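## Task

On the knob box, call the row closest to the socket side row A. Rotate every knob in row D so it points the same way as the matching knob in row B. All other knobs must still point at the marks they point at now. The result counts only if the knobs stay put after the robot lets go.

## Robot and tools

Robot: two arms, left_arm and right_arm, each with a two-pad parallel gripper and a wrist camera (cam_left_wrist, cam_right_wrist, each 504x504 px). The arm names do not tell you which side of an image they appear on.

World frame: every result prints both grippers in one frame. The origin sits on the table top midway between the arms, +x goes out over the table, +z goes up, and left_arm is on the +y side. Positions are in metres and orientations are quaternions in w,x,y,z order. The printed position can be off, more so when the arm reaches far. Gripper frame: the fingers extend along the gripper's +z and close along its x. The printed point lies between the pads, and the fingertips go 17.5 mm past it. A flat block juts about 9 cm toward the gripper's -y and turns with it.

The command row: every motion uses one flat list of 18 numbers, each between -1 and 1, always including both arms. Positions 1-9 are left_arm: dx, dy, dz, rx, ry, rz, then gripper position, force_limit, speed. Positions 10-18 are the same nine for right_arm. dx to rz are an offset, not a pose: they are measured in that gripper's own axes from its pose in the most recent result that showed it (or, before any such result, or in a second call within one reply, from where it is when the action begins). A value of 1.0 is 0.6 m for dx, dy, dz and 180 degrees for the rotation; rx, ry, rz form a single rotation vector. All zeros therefore pulls the arm back to that reference pose, so it is not a pause.

Gripper numbers: position +1 is wide open (50 mm), about -0.65 brings the pads together, and -1 means close until something blocks the fingers. force_limit runs from about 20 N per pad at -1 through 102 N at 0 to 185 N at +1 (actual force may be up to ~17% more). speed runs from 20 mm/s at -1 through 85 at 0 to 150 mm/s at +1. Repeat an arm's last three gripper numbers if you want it unchanged, since 0 is a real command. New force or speed only take effect after a position change of at least 0.01; to loosen a grip, open first.

Tools:
- execute_actions {actions, pictures}: actions is a list holding one item or none. An empty list just reports the state. {"rows": [...], "steps": n} plays up to 15 rows, one per control step of 1/30 s (steps up to 15, default 15; the last row repeats if rows run out). Every row is an offset from the same reference pose, not from the previous row. {"steps": n} alone is a wait of up to 300 steps counted from the previous result. pictures (true/false) chooses whether images come back.
- move {target, speed}: target is one 18-number row as above; each gripper follows a straight path to its offset pose, both paths ending together, lasting 0.5 to 10 s. speed is the top path speed in m/s, 0.002 to 0.5 (default 0.25); turning is capped at twice that in rad/s. Paths do not avoid obstacles or the other arm. The result adds a move: line with an ending (done, off_target, moving, held, fault) and any limits (paced = the pose sent was clipped; held = a safety check blocked steps, after which the arm may jump fast), plus each gripper's remaining distance.
- wait {seconds}: 0 to 10 s with no new command.
- zoom_image {camera, region}: region is [x0, y0, x1, y1] in that camera's pixels, top-left origin, at most 504x504.


Results: object_status for each gripper: 0 moving, 1 blocked while opening, 2 blocked while closing (a real grip), 3 reached the commanded opening or pads met. position_measured is in counts; opening ≈ (250 - counts) × 0.202 mm. "Hand target" shows where the controller is currently driving each gripper. A "pose unreachable" line or HELD on a step means the clearance check altered or dropped what you sent. Camera calibration (intrinsics and world-to-camera transforms) is given and updated when it changes.

Motion limits: each step the commanded pose is clipped to 70 mm and 16 degrees from the measured pose, so far targets take several actions; after an action the arm only carries on to its last clipped pose. Position wins over orientation when both can't be met. The simulation keeps running while you compose the next call.

Cautions: the arms are stiff, so aiming even slightly past a firm contact can trip a fault; 150 N of external force or reaching a joint torque limit (144 N m for waist, shoulder, elbow; 36 N m for the three wrist joints) stops that arm for 10 s. Faster touches hit harder. Keep the arms from striking each other, never push anything off the table, and avoid drops, slams and heavy pushes. Knobs must remain in their final positions on their own after release. Long holding heats motors; a MOTOR HOT warning precedes an over-temperature stop.

Each tool is called after "Call:" as a command line: name --argument value for each argument, lists and objects as JSON in quotes; but a table of rows of numbers goes row by row, as --pt "numbers of a row", without its own name.

## Session

I'll start by looking at the current state.

Call:
execute_actions --actions '[]'

Scene clock: 0.00 s of 8400.00 s.
left_arm: end_effector_position=(+0.1550, +0.2778, +0.2386) position_measured=3 object_status=3 end_effector_quat_wxyz=(+0.671, -0.110, -0.718, +0.151) | right_arm: end_effector_position=(+0.2621, -0.8739, +0.2882) position_measured=3 object_status=3 end_effector_quat_wxyz=(+0.010, +0.495, +0.716, +0.493)
Joint positions: left_arm=[ 0.219  0.494 -0.202 -0.231 -2.377  1.021] | right_arm=[-1.302  0.909  1.263 -1.154 -2.335  1.   ]
Joint velocities: left_arm=[-0.     0.     0.    -0.    -0.001  0.   ] | right_arm=[-0.    -0.    -0.     0.     0.     0.001]
Hand target (left_arm): +0.155, +0.278, +0.239; +0.671, -0.110, -0.718, +0.151
Hand target (right_arm): +0.262, -0.874, +0.288; +0.010, +0.495, +0.716, +0.493

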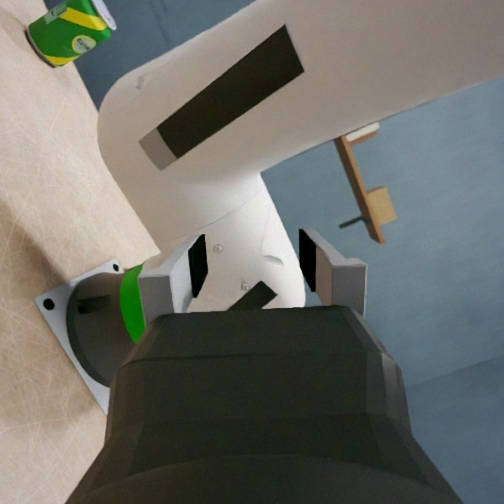

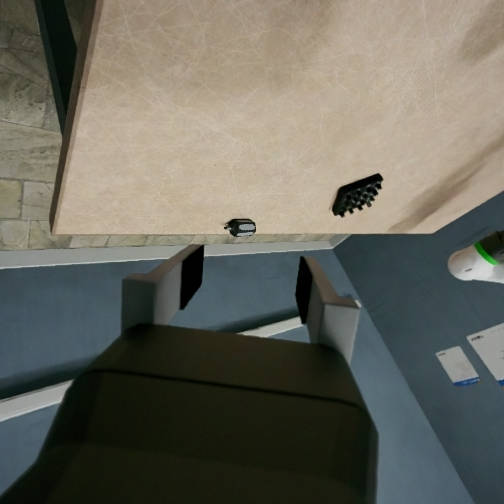

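Call:
zoom_image --camera "cam_right_wrist" --region '[310, 150, 410, 250]'

Region (310, 150, 410, 250) of cam_right_wrist's 504x504 image, scaled by 5.040, with more detail than that image has.

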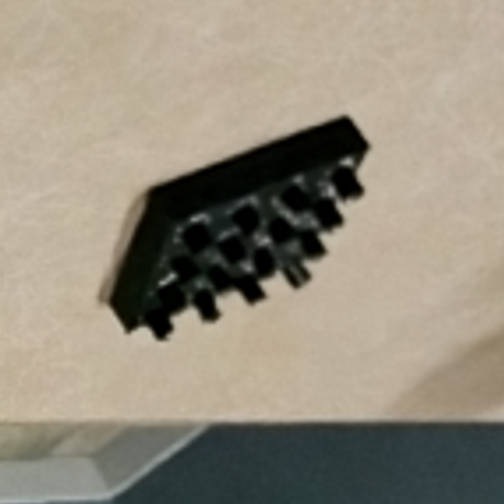

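Call:
move --target '[0,0,0,0,0,0,1,0,0, 0.504,0.137,0.779,0.274,-0.181,0,1,0,0]' --speed 0.25

Scene clock: 55.10 s of 8400.00 s.
left_arm: end_effector_position=(+0.1550, +0.2778, +0.2386) position_measured=3 object_status=3 end_effector_quat_wxyz=(+0.671, -0.110, -0.718, +0.151) | right_arm: end_effector_position=(+0.3985, -0.3294, +0.2488) position_measured=3 object_status=3 end_effector_quat_wxyz=(-0.004, +0.568, +0.823, +0.001)
Joint positions: left_arm=[ 0.219  0.494 -0.202 -0.231 -2.377  1.021] | right_arm=[ 0.357  0.006 -0.035 -0.008 -1.534  0.022]
Joint velocities: left_arm=[ 0.    -0.     0.    -0.002  0.001  0.   ] | right_arm=[ 0.002  0.002 -0.001 -0.    -0.    -0.   ]
Hand target (left_arm): +0.155, +0.278, +0.239; +0.671, -0.110, -0.718, +0.151
Hand target (right_arm): +0.399, -0.329, +0.249; -0.004, +0.568, +0.823, +0.001
Off the commanded pose (left_arm): 0.000 m, 0 deg.
Off the commanded pose (right_arm): 0.002 m, 0 deg.
After step 90, 49.37 s passed at rest.
move: done
camera_calibration (this result's frames):
cam_left_wrist: T_world_to_cam=[[-0.0599438, 0.449296, 0.89137, -0.326636], [0.206716, 0.879205, -0.429263, -0.171644], [-0.976563, 0.158528, -0.145579, 0.292344], [0, 0, 0, 1]] pos_world=[0.301394, 0.251322, 0.260033]
cam_right_wrist: T_world_to_cam=[[-0.496382, 0.86607, -0.0593915, 0.492877], [0.847583, 0.4983, 0.182484, -0.20431], [0.187639, 0.0402429, -0.981413, 0.328799], [0, 0, 0, 1]] pos_world=[0.35613, -0.33829, 0.389244]

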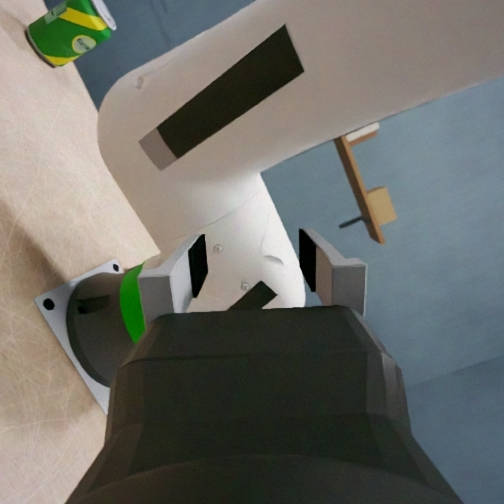

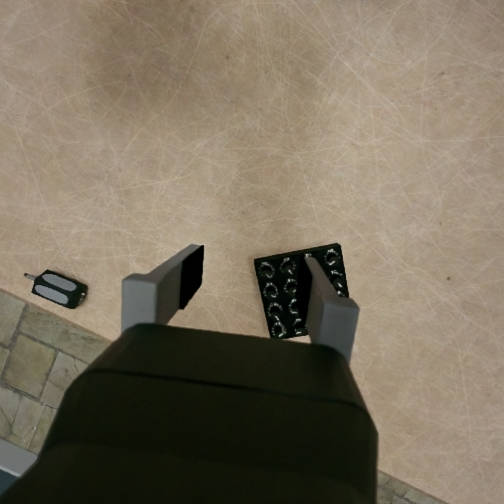

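Call:
move --target '[0,0,0,0,0,0,1,0,0, 0.0285,0.1525,0.215,0,0,0,1,0,0]' --speed 0.2

Call:
zoom_image --camera "cam_right_wrist" --region '[170, 80, 370, 280]'

Scene clock: 68.23 s of 8400.00 s.
left_arm: end_effector_position=(+0.1550, +0.2778, +0.2386) position_measured=3 object_status=3 end_effector_quat_wxyz=(+0.671, -0.110, -0.718, +0.151) | right_arm: end_effector_position=(+0.4772, -0.2808, +0.1197) position_measured=3 object_status=3 end_effector_quat_wxyz=(-0.004, +0.568, +0.823, +0.001)
Joint positions: left_arm=[ 0.219  0.494 -0.202 -0.231 -2.377  1.021] | right_arm=[ 0.394  0.269 -0.042 -0.008 -1.262 -0.014]
Joint velocities: left_arm=[-0.     0.     0.    -0.002  0.001 -0.   ] | right_arm=[ 0.     0.002 -0.001  0.     0.     0.001]
Hand target (left_arm): +0.155, +0.278, +0.239; +0.671, -0.110, -0.718, +0.151
Hand target (right_arm): +0.477, -0.281, +0.120; -0.004, +0.568, +0.823, +0.001
Off the commanded pose (left_arm): 0.000 m, 0 deg.
Off the commanded pose (right_arm): 0.001 m, 0 deg.
After step 90, 8.93 s passed at rest.
move: done
camera_calibration (this result's frames):
cam_left_wrist: T_world_to_cam=[[-0.0599439, 0.449296, 0.89137, -0.326636], [0.206716, 0.879205, -0.429263, -0.171644], [-0.976563, 0.158529, -0.145579, 0.292344], [0, 0, 0, 1]] pos_world=[0.301394, 0.251322, 0.260033]
cam_right_wrist: T_world_to_cam=[[-0.495686, 0.866472, -0.0593473, 0.481956], [0.847992, 0.497611, 0.182465, -0.272052], [0.187632, 0.0401191, -0.98142, 0.185344], [0, 0, 0, 1]] pos_world=[0.43482, -0.289661, 0.260143]

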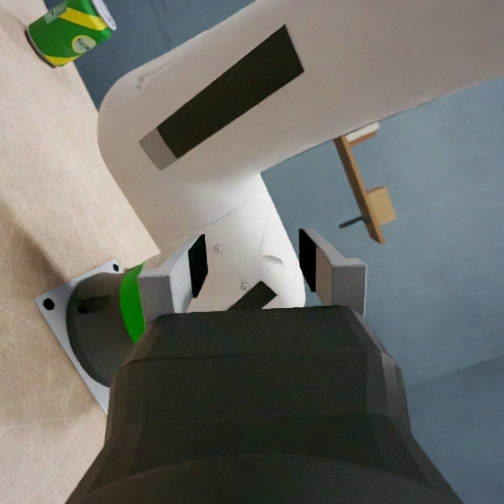

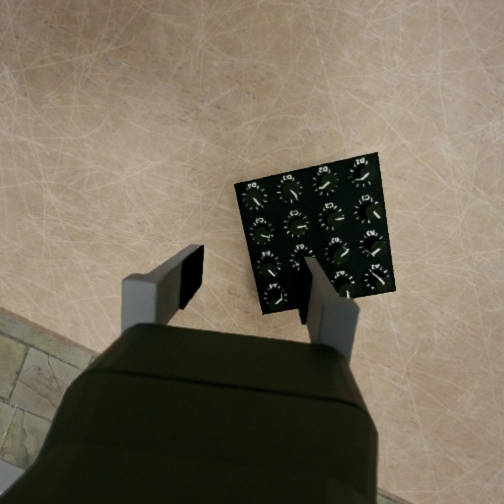

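Region (170, 80, 370, 280) of cam_right_wrist's 504x504 image, scaled by 2.520, with more detail than that image has.

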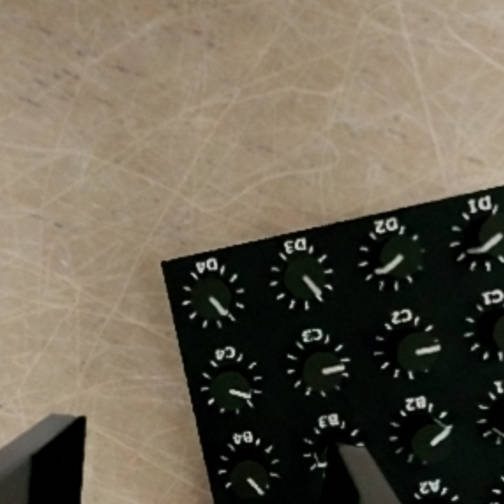

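Call:
move --target '[0,0,0,0,0,0,1,0,0, 0.0993,0.0652,0.0328,0,0,-0.117,1,0,0]' --speed 0.2

Call:
zoom_image --camera "cam_right_wrist" --region '[180, 70, 370, 260]'

Scene clock: 98.57 s of 8400.00 s.
left_arm: end_effector_position=(+0.1550, +0.2778, +0.2386) position_measured=3 object_status=3 end_effector_quat_wxyz=(+0.671, -0.110, -0.718, +0.151) | right_arm: end_effector_position=(+0.4927, -0.2113, +0.1001) position_measured=3 object_status=3 end_effector_quat_wxyz=(-0.004, +0.408, +0.913, +0.002)
Joint positions: left_arm=[ 0.219  0.494 -0.202 -0.231 -2.377  1.021] | right_arm=[ 0.517  0.346  0.011 -0.009 -1.237  0.231]
Joint velocities: left_arm=[ 0.     0.     0.     0.001 -0.001 -0.   ] | right_arm=[ 0.001  0.     0.001  0.    -0.    -0.001]
Hand target (left_arm): +0.155, +0.278, +0.239; +0.671, -0.110, -0.718, +0.151
Hand target (right_arm): +0.493, -0.211, +0.100; -0.004, +0.408, +0.913, +0.002
Off the commanded pose (left_arm): 0.000 m, 0 deg.
Off the commanded pose (right_arm): 0.000 m, 0 deg.
After step 90, 26.10 s passed at rest.
move: done
camera_calibration (this result's frames):
cam_left_wrist: T_world_to_cam=[[-0.0599436, 0.449296, 0.89137, -0.326636], [0.206716, 0.879205, -0.429263, -0.171644], [-0.976563, 0.158528, -0.145579, 0.292344], [0, 0, 0, 1]] pos_world=[0.301394, 0.251322, 0.260033]
cam_right_wrist: T_world_to_cam=[[-0.773767, 0.630724, -0.0589239, 0.51535], [0.612357, 0.768549, 0.185342, -0.143125], [0.162186, 0.107329, -0.980906, 0.187171], [0, 0, 0, 1]] pos_world=[0.456048, -0.235134, 0.240491]

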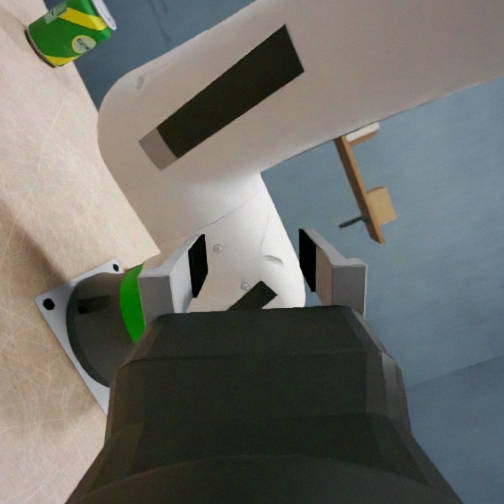

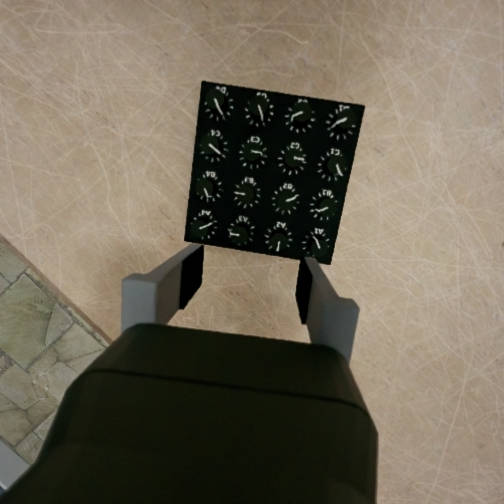

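Region (180, 70, 370, 260) of cam_right_wrist's 504x504 image, scaled by 2.653, with more detail than that image has.

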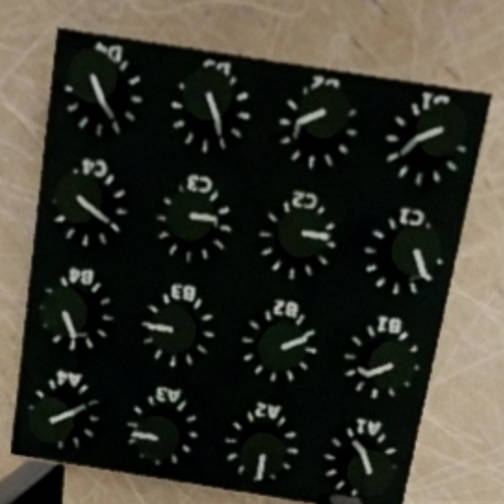

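Call:
zoom_image --camera "cam_right_wrist" --region '[190, 165, 350, 230]'

Call:
zoom_image --camera "cam_right_wrist" --region '[200, 80, 365, 145]'

Region (190, 165, 350, 230) of cam_right_wrist's 504x504 image, scaled by 3.150, with more detail than that image has; it fills the top 205 rows of this view, and the rest is white.

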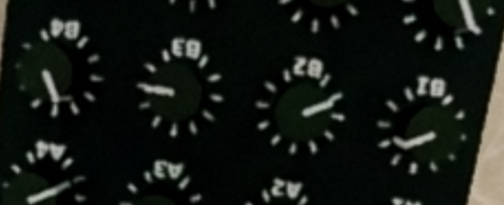

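Region (200, 80, 365, 145) of cam_right_wrist's 504x504 image, scaled by 3.055, with more detail than that image has; it fills the top 199 rows of this view, and the rest is white.

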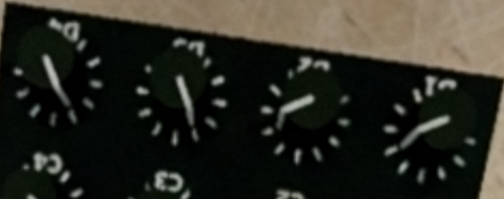

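Call:
zoom_image --camera "cam_right_wrist" --region '[190, 160, 275, 220]'

Call:
zoom_image --camera "cam_right_wrist" --region '[262, 170, 347, 230]'

Call:
zoom_image --camera "cam_right_wrist" --region '[198, 78, 283, 138]'

Call:
zoom_image --camera "cam_right_wrist" --region '[280, 88, 365, 148]'

Region (190, 160, 275, 220) of cam_right_wrist's 504x504 image, scaled by 5.929, with more detail than that image has; it fills the top 356 rows of this view, and the rest is white.

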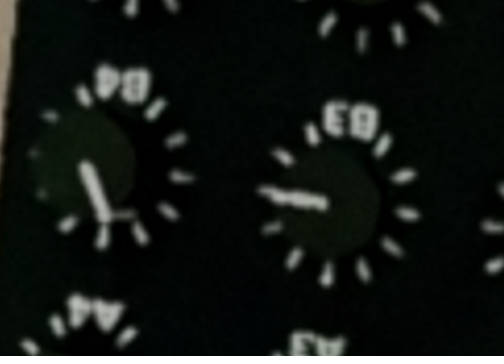

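Region (262, 170, 347, 230) of cam_right_wrist's 504x504 image, scaled by 5.929, with more detail than that image has; it fills the top 356 rows of this view, and the rest is white.

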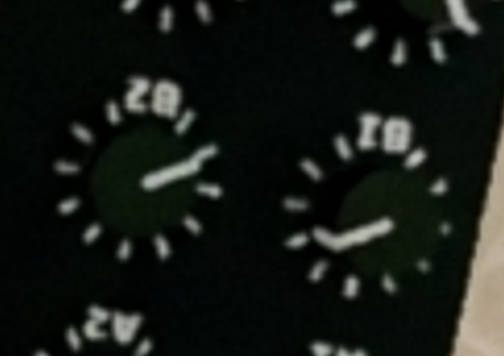

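Region (198, 78, 283, 138) of cam_right_wrist's 504x504 image, scaled by 5.929, with more detail than that image has; it fills the top 356 rows of this view, and the rest is white.

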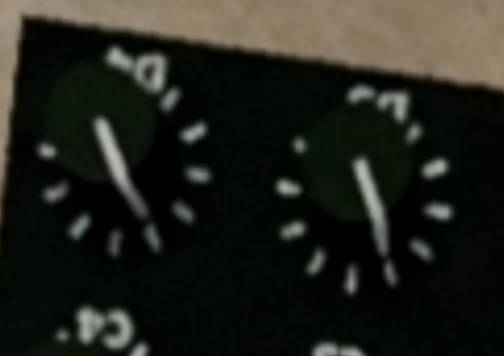

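Region (280, 88, 365, 148) of cam_right_wrist's 504x504 image, scaled by 5.929, with more detail than that image has; it fills the top 356 rows of this view, and the rest is white.

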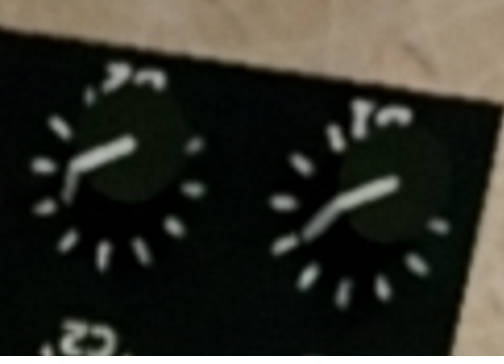

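Call:
zoom_image --camera "cam_right_wrist" --region '[170, 230, 340, 340]'

Region (170, 230, 340, 340) of cam_right_wrist's 504x504 image, scaled by 2.965, with more detail than that image has; it fills the top 326 rows of this view, and the rest is white.

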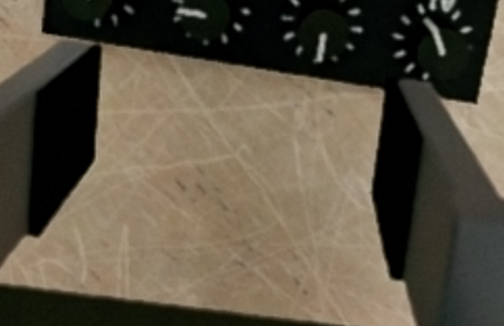

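Call:
move --target '[0,0,0,0,0,0,1,0,0, -0.0175,-0.1558,0.0252,0,0,0,0.01,-1,0]' --speed 0.15

Call:
zoom_image --camera "cam_right_wrist" --region '[170, 200, 330, 340]'

Scene clock: 162.40 s of 8400.00 s.
left_arm: end_effector_position=(+0.1550, +0.2778, +0.2386) position_measured=3 object_status=3 end_effector_quat_wxyz=(+0.671, -0.110, -0.718, +0.151) | right_arm: end_effector_position=(+0.4298, -0.2812, +0.0851) position_measured=151 object_status=3 end_effector_quat_wxyz=(-0.004, +0.408, +0.913, +0.002)
Joint positions: left_arm=[ 0.219  0.494 -0.202 -0.231 -2.377  1.021] | right_arm=[ 0.449  0.179 -0.238 -0.009 -1.156  0.299]
Joint velocities: left_arm=[-0.     0.    -0.    -0.001 -0.     0.   ] | right_arm=[-0.    -0.    -0.001  0.002  0.     0.   ]
Hand target (left_arm): +0.155, +0.278, +0.239; +0.671, -0.110, -0.718, +0.151
Hand target (right_arm): +0.430, -0.281, +0.085; -0.004, +0.408, +0.913, +0.002
Off the commanded pose (left_arm): 0.000 m, 0 deg.
Off the commanded pose (right_arm): 0.000 m, 0 deg.
After step 90, 59.87 s passed at rest.
move: done
camera_calibration (this result's frames):
cam_left_wrist: T_world_to_cam=[[-0.0599436, 0.449295, 0.89137, -0.326636], [0.206716, 0.879206, -0.429263, -0.171644], [-0.976563, 0.158528, -0.145579, 0.292344], [0, 0, 0, 1]] pos_world=[0.301394, 0.251322, 0.260033]
cam_right_wrist: T_world_to_cam=[[-0.773555, 0.630972, -0.0590453, 0.509864], [0.612562, 0.768345, 0.185509, -0.048237], [0.162418, 0.107333, -0.980867, 0.189975], [0, 0, 0, 1]] pos_world=[0.393101, -0.305038, 0.225394]

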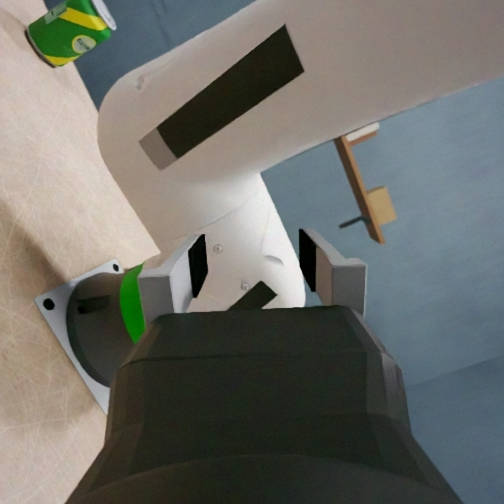

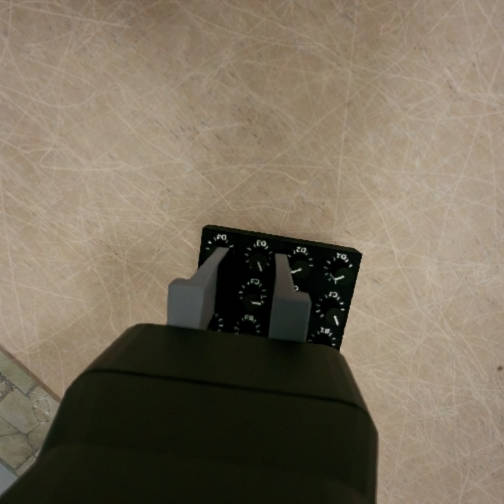

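Region (170, 200, 330, 340) of cam_right_wrist's 504x504 image, scaled by 3.150, with more detail than that image has; it fills the top 441 rows of this view, and the rest is white.

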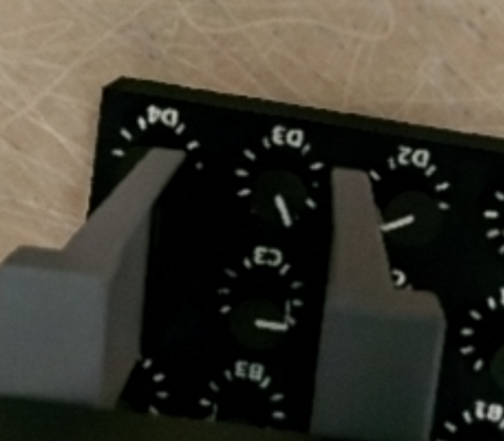

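Call:
move --target '[0,0,0,0,0,0,1,0,0, 0.0053,0.0025,0.02,0,0,0,0.01,-1,0]' --speed 0.05

Call:
zoom_image --camera "cam_right_wrist" --region '[190, 210, 330, 330]'

Scene clock: 172.03 s of 8400.00 s.
left_arm: end_effector_position=(+0.1550, +0.2778, +0.2386) position_measured=3 object_status=3 end_effector_quat_wxyz=(+0.671, -0.110, -0.718, +0.151) | right_arm: end_effector_position=(+0.4287, -0.2779, +0.0731) position_measured=151 object_status=3 end_effector_quat_wxyz=(-0.004, +0.408, +0.913, +0.002)
Joint positions: left_arm=[ 0.219  0.494 -0.202 -0.231 -2.377  1.021] | right_arm=[ 0.457  0.191 -0.255 -0.009 -1.127  0.291]
Joint velocities: left_arm=[ 0.     0.    -0.     0.    -0.001  0.001] | right_arm=[ 0.001  0.    -0.    -0.001  0.    -0.001]
Hand target (left_arm): +0.155, +0.278, +0.239; +0.671, -0.110, -0.718, +0.151
Hand target (right_arm): +0.429, -0.278, +0.073; -0.004, +0.408, +0.913, +0.002
Off the commanded pose (left_arm): 0.000 m, 0 deg.
Off the commanded pose (right_arm): 0.000 m, 0 deg.
After step 90, 5.93 s passed at rest.
move: done
camera_calibration (this result's frames):
cam_left_wrist: T_world_to_cam=[[-0.0599438, 0.449295, 0.89137, -0.326636], [0.206716, 0.879205, -0.429263, -0.171644], [-0.976563, 0.158528, -0.145579, 0.292344], [0, 0, 0, 1]] pos_world=[0.301394, 0.251322, 0.260033]
cam_right_wrist: T_world_to_cam=[[-0.773539, 0.630979, -0.059186, 0.506243], [0.612564, 0.768359, 0.185446, -0.047952], [0.162489, 0.107195, -0.98087, 0.178007], [0, 0, 0, 1]] pos_world=[0.392048, -0.301666, 0.213457]

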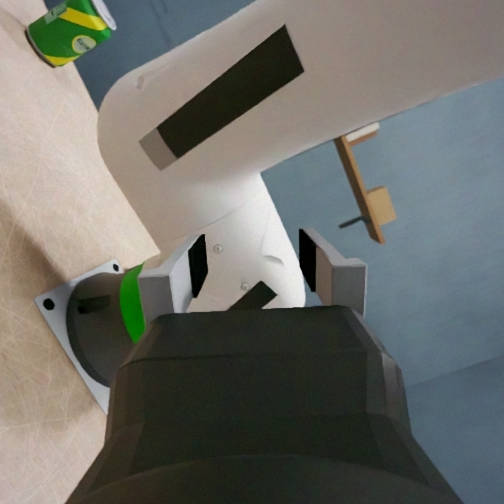

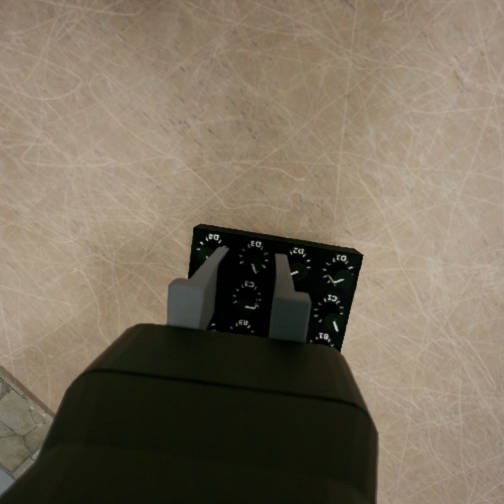

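Region (190, 210, 330, 330) of cam_right_wrist's 504x504 image, scaled by 3.600, with more detail than that image has; it fills the top 432 rows of this view, and the rest is white.

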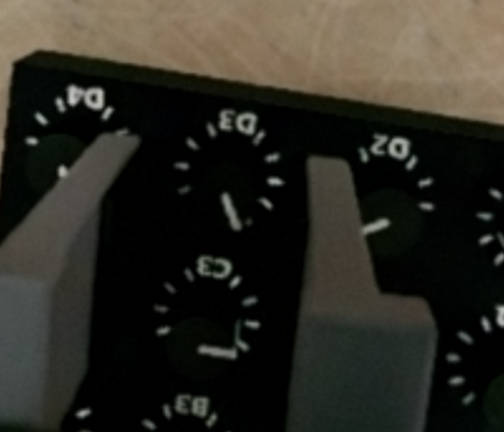

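Call:
move --target '[0,0,0,0,0,0,1,0,0, 0,0,0.037,0,0,0,0.01,-1,0]' --speed 0.04

Call:
zoom_image --camera "cam_right_wrist" --region '[190, 210, 330, 330]'

Scene clock: 187.83 s of 8400.00 s.
left_arm: end_effector_position=(+0.1550, +0.2778, +0.2386) position_measured=3 object_status=3 end_effector_quat_wxyz=(+0.671, -0.110, -0.718, +0.151) | right_arm: end_effector_position=(+0.4286, -0.2778, +0.0510) position_measured=151 object_status=3 end_effector_quat_wxyz=(-0.004, +0.408, +0.913, +0.002)
Joint positions: left_arm=[ 0.219  0.494 -0.202 -0.231 -2.377  1.021] | right_arm=[ 0.457  0.216 -0.282 -0.009 -1.075  0.291]
Joint velocities: left_arm=[-0.     0.     0.     0.001  0.     0.   ] | right_arm=[ 0.    -0.001  0.001 -0.001  0.     0.001]
Hand target (left_arm): +0.155, +0.278, +0.239; +0.671, -0.110, -0.718, +0.151
Hand target (right_arm): +0.429, -0.278, +0.051; -0.004, +0.408, +0.913, +0.002
Off the commanded pose (left_arm): 0.000 m, 0 deg.
Off the commanded pose (right_arm): 0.000 m, 0 deg.
After step 90, 11.97 s passed at rest.
move: done
camera_calibration (this result's frames):
cam_left_wrist: T_world_to_cam=[[-0.0599438, 0.449295, 0.89137, -0.326636], [0.206716, 0.879205, -0.429263, -0.171644], [-0.976563, 0.158529, -0.145579, 0.292344], [0, 0, 0, 1]] pos_world=[0.301394, 0.251322, 0.260033]
cam_right_wrist: T_world_to_cam=[[-0.773363, 0.631192, -0.059216, 0.504767], [0.612769, 0.76819, 0.185467, -0.0439377], [0.162555, 0.107148, -0.980865, 0.156245], [0, 0, 0, 1]] pos_world=[0.391894, -0.301593, 0.191295]

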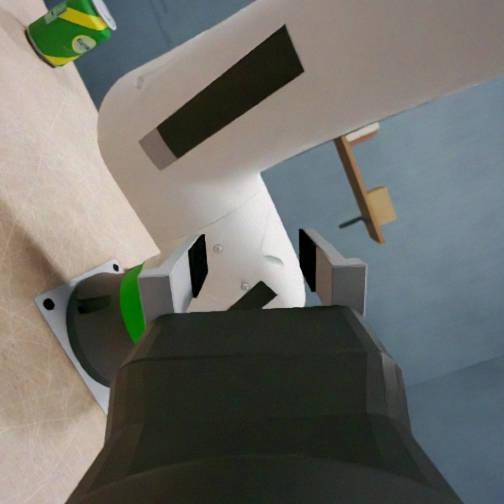

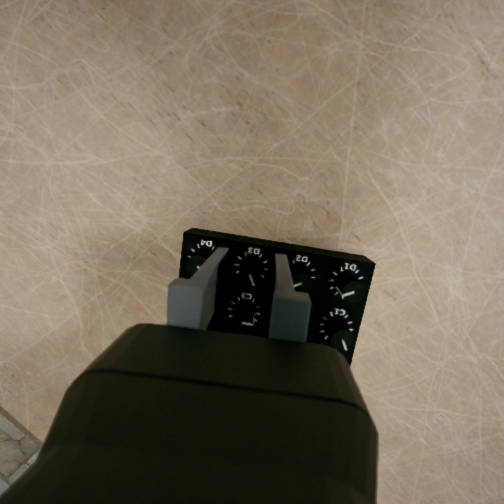

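Region (190, 210, 330, 330) of cam_right_wrist's 504x504 image, scaled by 3.600, with more detail than that image has; it fills the top 432 rows of this view, and the rest is white.

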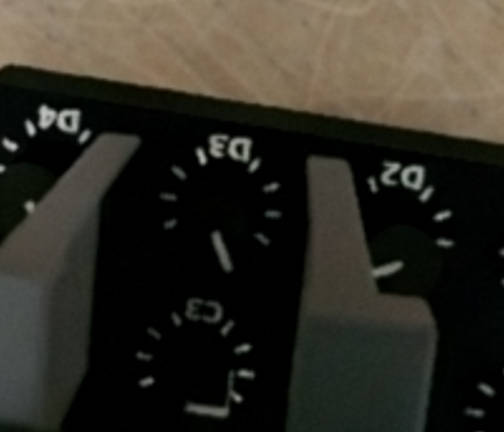

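Call:
move --target '[0,0,0,0,0,0,1,0,0, 0,0,-0.003,0,0,0,-1,-0.8,-0.8]' --speed 0.03

Call:
zoom_image --camera "cam_right_wrist" --region '[170, 210, 380, 350]'

Scene clock: 204.53 s of 8400.00 s.
left_arm: end_effector_position=(+0.1550, +0.2778, +0.2386) position_measured=3 object_status=3 end_effector_quat_wxyz=(+0.671, -0.110, -0.718, +0.151) | right_arm: end_effector_position=(+0.4286, -0.2778, +0.0528) position_measured=203 object_status=2 end_effector_quat_wxyz=(-0.004, +0.408, +0.913, +0.002)
Joint positions: left_arm=[ 0.219  0.494 -0.202 -0.231 -2.377  1.021] | right_arm=[ 0.457  0.214 -0.28  -0.009 -1.079  0.292]
Joint velocities: left_arm=[ 0.     0.    -0.    -0.001  0.     0.   ] | right_arm=[ 0.    -0.001 -0.    -0.001  0.    -0.001]
Hand target (left_arm): +0.155, +0.278, +0.239; +0.671, -0.110, -0.718, +0.151
Hand target (right_arm): +0.429, -0.278, +0.053; -0.004, +0.408, +0.913, +0.002
Off the commanded pose (left_arm): 0.000 m, 0 deg.
Off the commanded pose (right_arm): 0.000 m, 0 deg.
After step 90, 13.00 s passed at rest.
move: done
camera_calibration (this result's frames):
cam_right_wrist: T_world_to_cam=[[-0.773467, 0.631062, -0.0592477, 0.504904], [0.61264, 0.768298, 0.185447, -0.0441908], [0.162548, 0.107139, -0.980867, 0.15801], [0, 0, 0, 1]] pos_world=[0.391915, -0.301603, 0.193096]

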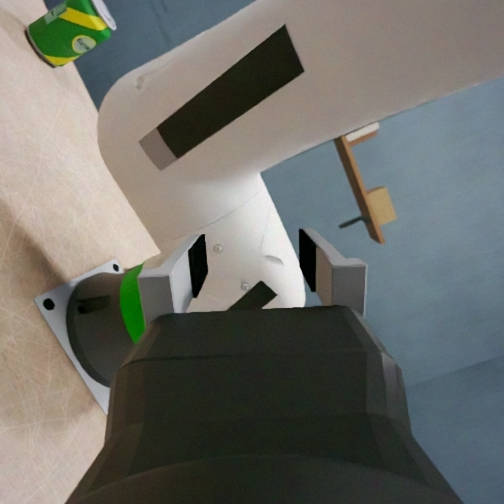

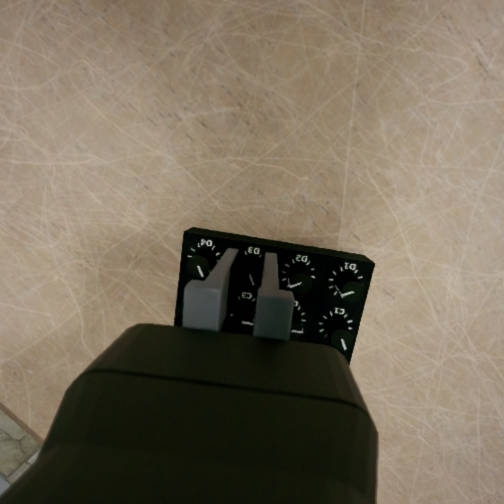

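Region (170, 210, 380, 350) of cam_right_wrist's 504x504 image, scaled by 2.400, with more detail than that image has.

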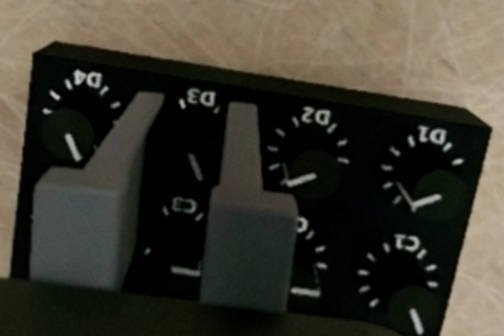

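Call:
move --target '[0,0,0,0,0,0,1,0,0, 0,0,0,0,0,0.25,-1,-0.8,-0.8]' --speed 0.2

Scene clock: 209.83 s of 8400.00 s.
left_arm: end_effector_position=(+0.1550, +0.2778, +0.2386) position_measured=3 object_status=3 end_effector_quat_wxyz=(+0.671, -0.110, -0.718, +0.151) | right_arm: end_effector_position=(+0.4286, -0.2779, +0.0528) position_measured=203 object_status=2 end_effector_quat_wxyz=(-0.004, +0.727, +0.687, +0.000)
Joint positions: left_arm=[ 0.219  0.494 -0.202 -0.231 -2.377  1.021] | right_arm=[ 0.416  0.222 -0.27  -0.009 -1.081 -0.453]
Joint velocities: left_arm=[ 0.     0.     0.     0.    -0.    -0.001] | right_arm=[ 0.    -0.001 -0.    -0.     0.    -0.   ]
Hand target (left_arm): +0.155, +0.278, +0.239; +0.671, -0.110, -0.718, +0.151
Hand target (right_arm): +0.429, -0.278, +0.053; -0.004, +0.726, +0.687, +0.000
Off the commanded pose (left_arm): 0.000 m, 0 deg.
Off the commanded pose (right_arm): 0.000 m, 0 deg.
move: done
camera_calibration (this result's frames):
cam_left_wrist: T_world_to_cam=[[-0.0599438, 0.449295, 0.89137, -0.326636], [0.206716, 0.879206, -0.429263, -0.171644], [-0.976563, 0.158528, -0.145579, 0.292344], [0, 0, 0, 1]] pos_world=[0.301394, 0.251322, 0.260033]
cam_right_wrist: T_world_to_cam=[[-0.100852, 0.993049, -0.0606823, 0.31736], [0.977571, 0.110245, 0.179446, -0.383093], [0.184888, -0.0412239, -0.981895, 0.107328], [0, 0, 0, 1]] pos_world=[0.386664, -0.268496, 0.193387]

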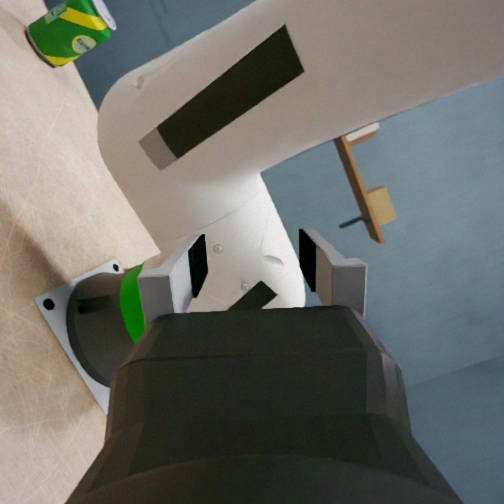

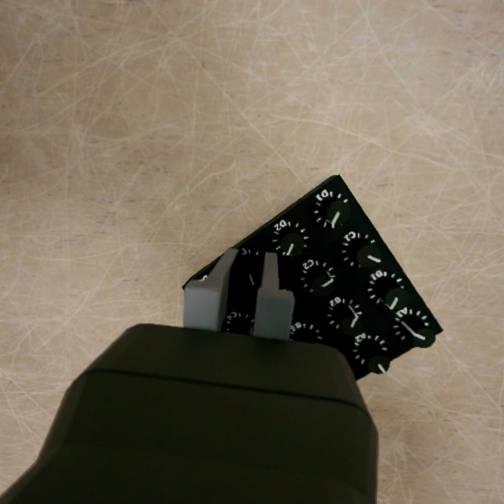

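Call:
move --target '[0,0,0,0,0,0,1,0,0, 0,0,0,0,0,0.4167,-1,-0.8,-0.8]' --speed 0.25

Call:
zoom_image --camera "cam_right_wrist" --region '[170, 130, 390, 330]'

Scene clock: 216.77 s of 8400.00 s.
left_arm: end_effector_position=(+0.1550, +0.2778, +0.2386) position_measured=3 object_status=3 end_effector_quat_wxyz=(+0.671, -0.110, -0.718, +0.151) | right_arm: end_effector_position=(+0.4285, -0.2778, +0.0529) position_measured=203 object_status=2 end_effector_quat_wxyz=(-0.003, +0.995, +0.103, -0.002)
Joint positions: left_arm=[ 0.219  0.494 -0.202 -0.231 -2.377  1.021] | right_arm=[ 0.386  0.17  -0.334 -0.009 -1.07  -1.732]
Joint velocities: left_arm=[ 0.     0.    -0.    -0.002  0.    -0.   ] | right_arm=[ 0.     0.    -0.     0.002  0.    -0.001]
Hand target (left_arm): +0.155, +0.278, +0.239; +0.671, -0.110, -0.718, +0.151
Hand target (right_arm): +0.429, -0.278, +0.053; -0.003, +0.995, +0.103, -0.002
Off the commanded pose (left_arm): 0.000 m, 0 deg.
Off the commanded pose (right_arm): 0.000 m, 0 deg.
After step 90, 0.93 s passed at rest.
move: done
camera_calibration (this result's frames):
cam_left_wrist: T_world_to_cam=[[-0.0599438, 0.449295, 0.89137, -0.326636], [0.206716, 0.879206, -0.429263, -0.171644], [-0.976563, 0.158528, -0.145579, 0.292344], [0, 0, 0, 1]] pos_world=[0.301394, 0.251322, 0.260033]
cam_right_wrist: T_world_to_cam=[[0.932529, 0.354235, -0.0700547, -0.302556], [0.361091, -0.915722, 0.176254, -0.403722], [-0.00171523, -0.189658, -0.981849, 0.146105], [0, 0, 0, 1]] pos_world=[0.428174, -0.234811, 0.193415]

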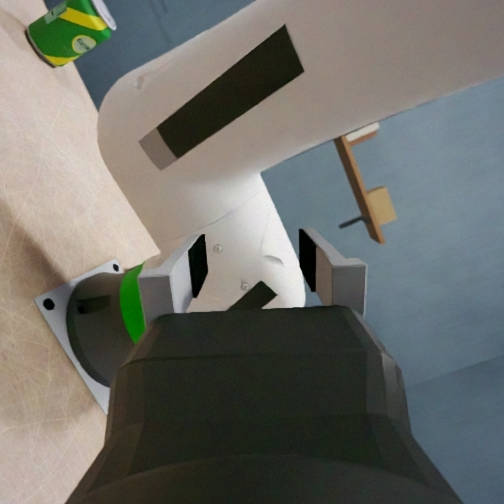

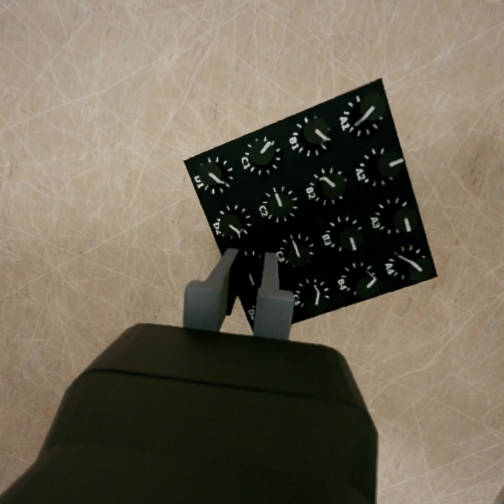

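Region (170, 130, 390, 330) of cam_right_wrist's 504x504 image, scaled by 2.291, with more detail than that image has; it fills the top 458 rows of this view, and the rest is white.

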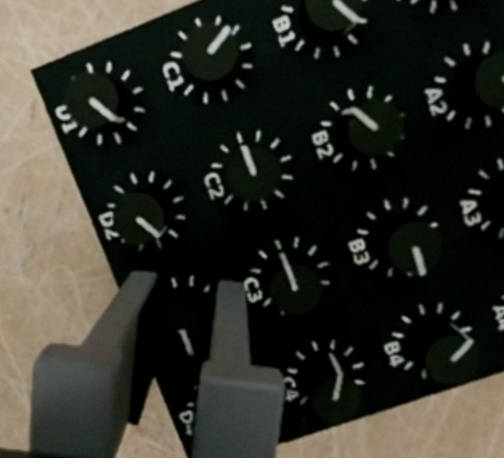

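Call:
execute_actions --actions '[{"rows": [[0,0,0,0,0,0,1,0,0, 0,0,0,0,0,0,-0.12,-0.8,0]], "steps": 6}]' --pictures false

Call:
move --target '[0,0,0,0,0,0,1,0,0, 0,0,-0.03,0,0,0,-0.12,-0.8,0]' --speed 0.06

Call:
move --target '[0,0,0,0,0,0,1,0,0, -0.0215,-0.0365,0,0,0,0.0833,-0.05,-0.8,0]' --speed 0.1

Call:
zoom_image --camera "cam_right_wrist" --region '[180, 190, 340, 330]'

Scene clock: 230.97 s of 8400.00 s.
left_arm: end_effector_position=(+0.1550, +0.2778, +0.2386) position_measured=3 object_status=3 end_effector_quat_wxyz=(+0.671, -0.110, -0.718, +0.151) | right_arm: end_effector_position=(+0.4286, -0.2779, +0.0529) position_measured=171 object_status=0 end_effector_quat_wxyz=(-0.003, +0.995, +0.103, -0.002)
Joint positions: left_arm=[ 0.219  0.494 -0.202 -0.231 -2.377  1.021] | right_arm=[ 0.386  0.17  -0.334 -0.009 -1.07  -1.732]
Joint velocities: left_arm=[ 0.     0.     0.    -0.    -0.001 -0.   ] | right_arm=[ 0.    -0.     0.001 -0.001 -0.    -0.   ]
Hand target (left_arm): +0.155, +0.278, +0.239; +0.671, -0.110, -0.718, +0.151
Hand target (right_arm): +0.429, -0.278, +0.053; -0.003, +0.995, +0.103, -0.002
Off the commanded pose (left_arm): 0.000 m, 0 deg.
Off the commanded pose (right_arm): 0.000 m, 0 deg.
Steps of this call (steps 1 to 90: nothing new was sent; then 11.00 s passed at rest; steps 91 to 96: all 6 steps of this action). Readings (end_effector_position | what the end effector reports):
91: left_arm (+0.1550, +0.2778, +0.2386) | right_arm (+0.4286, -0.2779, +0.0529) | left_arm position_measured=3 object_status=3 | right_arm position_measured=199 object_status=0
92: left_arm (+0.1550, +0.2778, +0.2386) | right_arm (+0.4286, -0.2779, +0.0529) | left_arm position_measured=3 object_status=3 | right_arm position_measured=185 object_status=0
94: left_arm (+0.1550, +0.2778, +0.2386) | right_arm (+0.4286, -0.2779, +0.0529) | left_arm position_measured=3 object_status=3 | right_arm position_measured=171 object_status=0
96: the state above

Scene clock: 231.93 s of 8400.00 s.
left_arm: end_effector_position=(+0.1550, +0.2778, +0.2386) position_measured=3 object_status=3 end_effector_quat_wxyz=(+0.671, -0.110, -0.718, +0.151) | right_arm: end_effector_position=(+0.4287, -0.2778, +0.0708) position_measured=171 object_status=3 end_effector_quat_wxyz=(-0.003, +0.995, +0.103, -0.002)
Joint positions: left_arm=[ 0.219  0.494 -0.202 -0.231 -2.377  1.021] | right_arm=[ 0.386  0.149 -0.311 -0.009 -1.114 -1.732]
Joint velocities: left_arm=[-0.    -0.     0.     0.001 -0.    -0.   ] | right_arm=[-0.     0.001 -0.     0.001 -0.     0.001]
Hand target (left_arm): +0.155, +0.278, +0.239; +0.671, -0.110, -0.718, +0.151
Hand target (right_arm): +0.429, -0.278, +0.071; -0.003, +0.995, +0.103, -0.002
Off the commanded pose (left_arm): 0.000 m, 0 deg.
Off the commanded pose (right_arm): 0.000 m, 0 deg.
move: done
camera_calibration (this result's frames):
cam_left_wrist: T_world_to_cam=[[-0.0599437, 0.449296, 0.89137, -0.326636], [0.206716, 0.879205, -0.429263, -0.171644], [-0.976563, 0.158528, -0.145579, 0.292344], [0, 0, 0, 1]] pos_world=[0.301394, 0.251322, 0.260033]
cam_right_wrist: T_world_to_cam=[[0.932473, 0.354377, -0.0700735, -0.30132], [0.361235, -0.915665, 0.176256, -0.407012], [-0.00170255, -0.189667, -0.981847, 0.163737], [0, 0, 0, 1]] pos_world=[0.428279, -0.23485, 0.211389]

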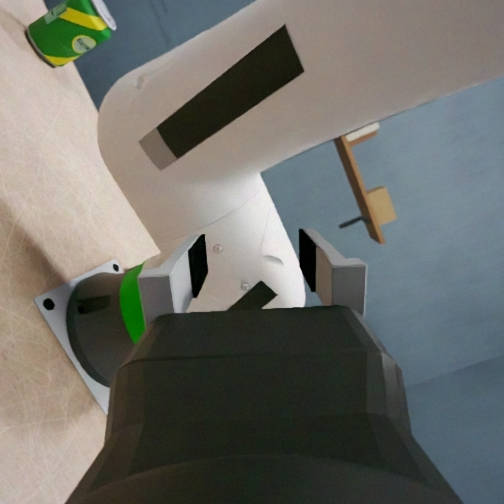

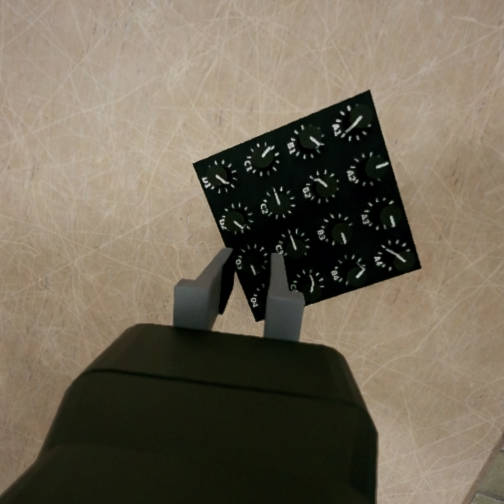

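Scene clock: 233.53 s of 8400.00 s.
left_arm: end_effector_position=(+0.1550, +0.2778, +0.2386) position_measured=3 object_status=3 end_effector_quat_wxyz=(+0.671, -0.110, -0.718, +0.151) | right_arm: end_effector_position=(+0.4115, -0.2589, +0.0709) position_measured=160 object_status=3 end_effector_quat_wxyz=(-0.003, +1.000, -0.028, -0.003)
Joint positions: left_arm=[ 0.219  0.494 -0.202 -0.231 -2.377  1.021] | right_arm=[ 0.446  0.097 -0.369 -0.01  -1.107 -2.054]
Joint velocities: left_arm=[ 0.     0.     0.    -0.001  0.001  0.   ] | right_arm=[ 0.    -0.001 -0.002 -0.002  0.    -0.   ]
Hand target (left_arm): +0.155, +0.278, +0.239; +0.671, -0.110, -0.718, +0.151
Hand target (right_arm): +0.412, -0.259, +0.071; -0.003, +1.000, -0.028, -0.003
Off the commanded pose (left_arm): 0.000 m, 0 deg.
Off the commanded pose (right_arm): 0.000 m, 0 deg.
move: done
camera_calibration (this result's frames):
cam_left_wrist: T_world_to_cam=[[-0.0599437, 0.449295, 0.89137, -0.326636], [0.206715, 0.879206, -0.429263, -0.171644], [-0.976563, 0.158528, -0.145579, 0.292344], [0, 0, 0, 1]] pos_world=[0.301394, 0.251322, 0.260033]
cam_right_wrist: T_world_to_cam=[[0.992273, 0.100814, -0.0723269, -0.382092], [0.112227, -0.977848, 0.17669, -0.297176], [-0.0529119, -0.183442, -0.981606, 0.19004], [0, 0, 0, 1]] pos_world=[0.422546, -0.217211, 0.211417]

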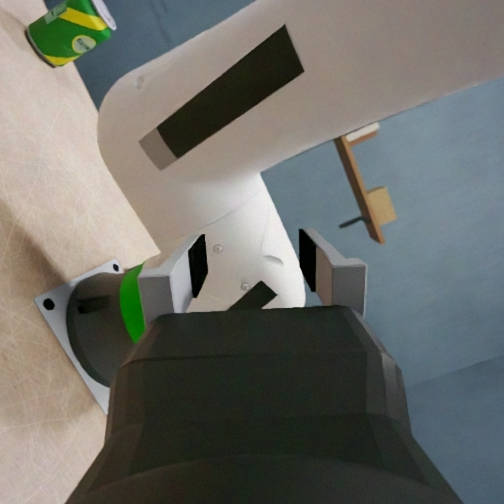

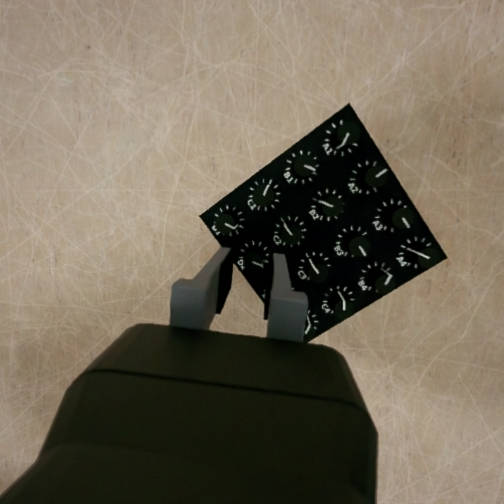

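Region (180, 190, 340, 330) of cam_right_wrist's 504x504 image, scaled by 3.150, with more detail than that image has; it fills the top 441 rows of this view, and the rest is white.

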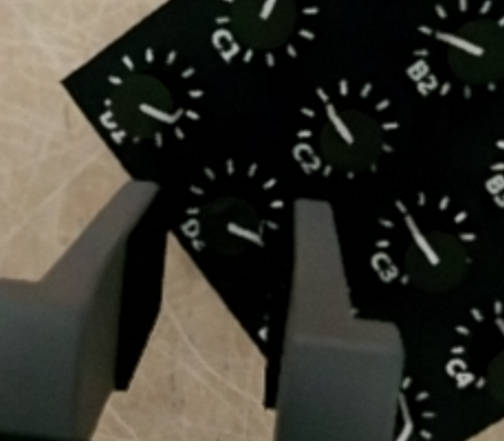

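Call:
move --target '[0,0,0,0,0,0,1,0,0, 0,-0.0026,0.03,0,0,0,-0.05,-0.8,0]' --speed 0.04

Call:
zoom_image --camera "cam_right_wrist" --region '[180, 190, 340, 330]'

Scene clock: 239.23 s of 8400.00 s.
left_arm: end_effector_position=(+0.1550, +0.2778, +0.2386) position_measured=3 object_status=3 end_effector_quat_wxyz=(+0.671, -0.110, -0.718, +0.151) | right_arm: end_effector_position=(+0.4115, -0.2574, +0.0530) position_measured=160 object_status=3 end_effector_quat_wxyz=(-0.003, +1.000, -0.028, -0.003)
Joint positions: left_arm=[ 0.219  0.494 -0.202 -0.231 -2.377  1.021] | right_arm=[ 0.449  0.119 -0.391 -0.01  -1.062 -2.057]
Joint velocities: left_arm=[ 0.     0.     0.     0.001 -0.001  0.001] | right_arm=[ 0.    -0.001 -0.001  0.002  0.     0.001]
Hand target (left_arm): +0.155, +0.278, +0.239; +0.671, -0.110, -0.718, +0.151
Hand target (right_arm): +0.411, -0.257, +0.053; -0.003, +1.000, -0.028, -0.003
Off the commanded pose (left_arm): 0.000 m, 0 deg.
Off the commanded pose (right_arm): 0.000 m, 0 deg.
After step 90, 1.97 s passed at rest.
move: done
camera_calibration (this result's frames):
cam_left_wrist: T_world_to_cam=[[-0.0599437, 0.449296, 0.89137, -0.326636], [0.206715, 0.879205, -0.429263, -0.171644], [-0.976563, 0.158528, -0.145579, 0.292344], [0, 0, 0, 1]] pos_world=[0.301394, 0.251322, 0.260033]
cam_right_wrist: T_world_to_cam=[[0.992288, 0.100707, -0.0722737, -0.383578], [0.112117, -0.977845, 0.176772, -0.292412], [-0.0528702, -0.183512, -0.981595, 0.172674], [0, 0, 0, 1]] pos_world=[0.422533, -0.215617, 0.193464]

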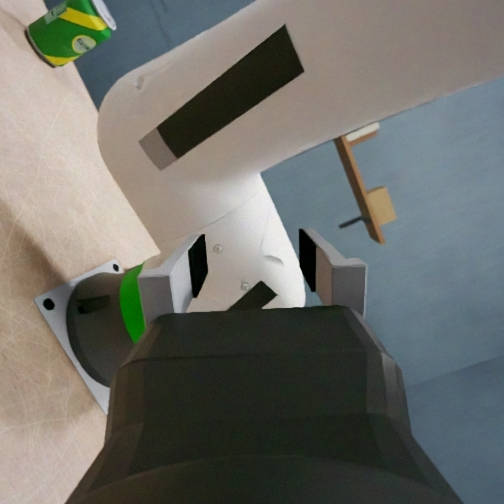

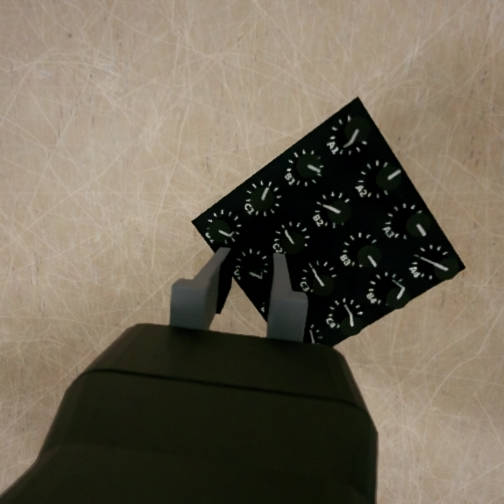

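Region (180, 190, 340, 330) of cam_right_wrist's 504x504 image, scaled by 3.150, with more detail than that image has; it fills the top 441 rows of this view, and the rest is white.

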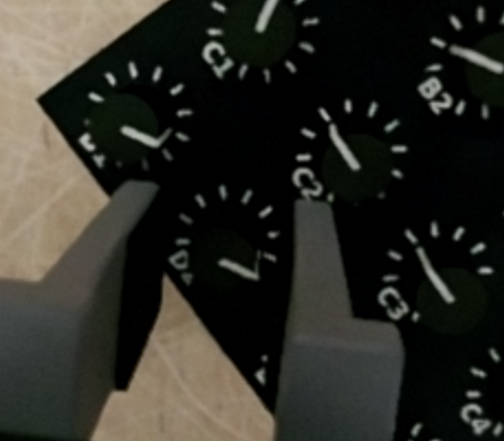

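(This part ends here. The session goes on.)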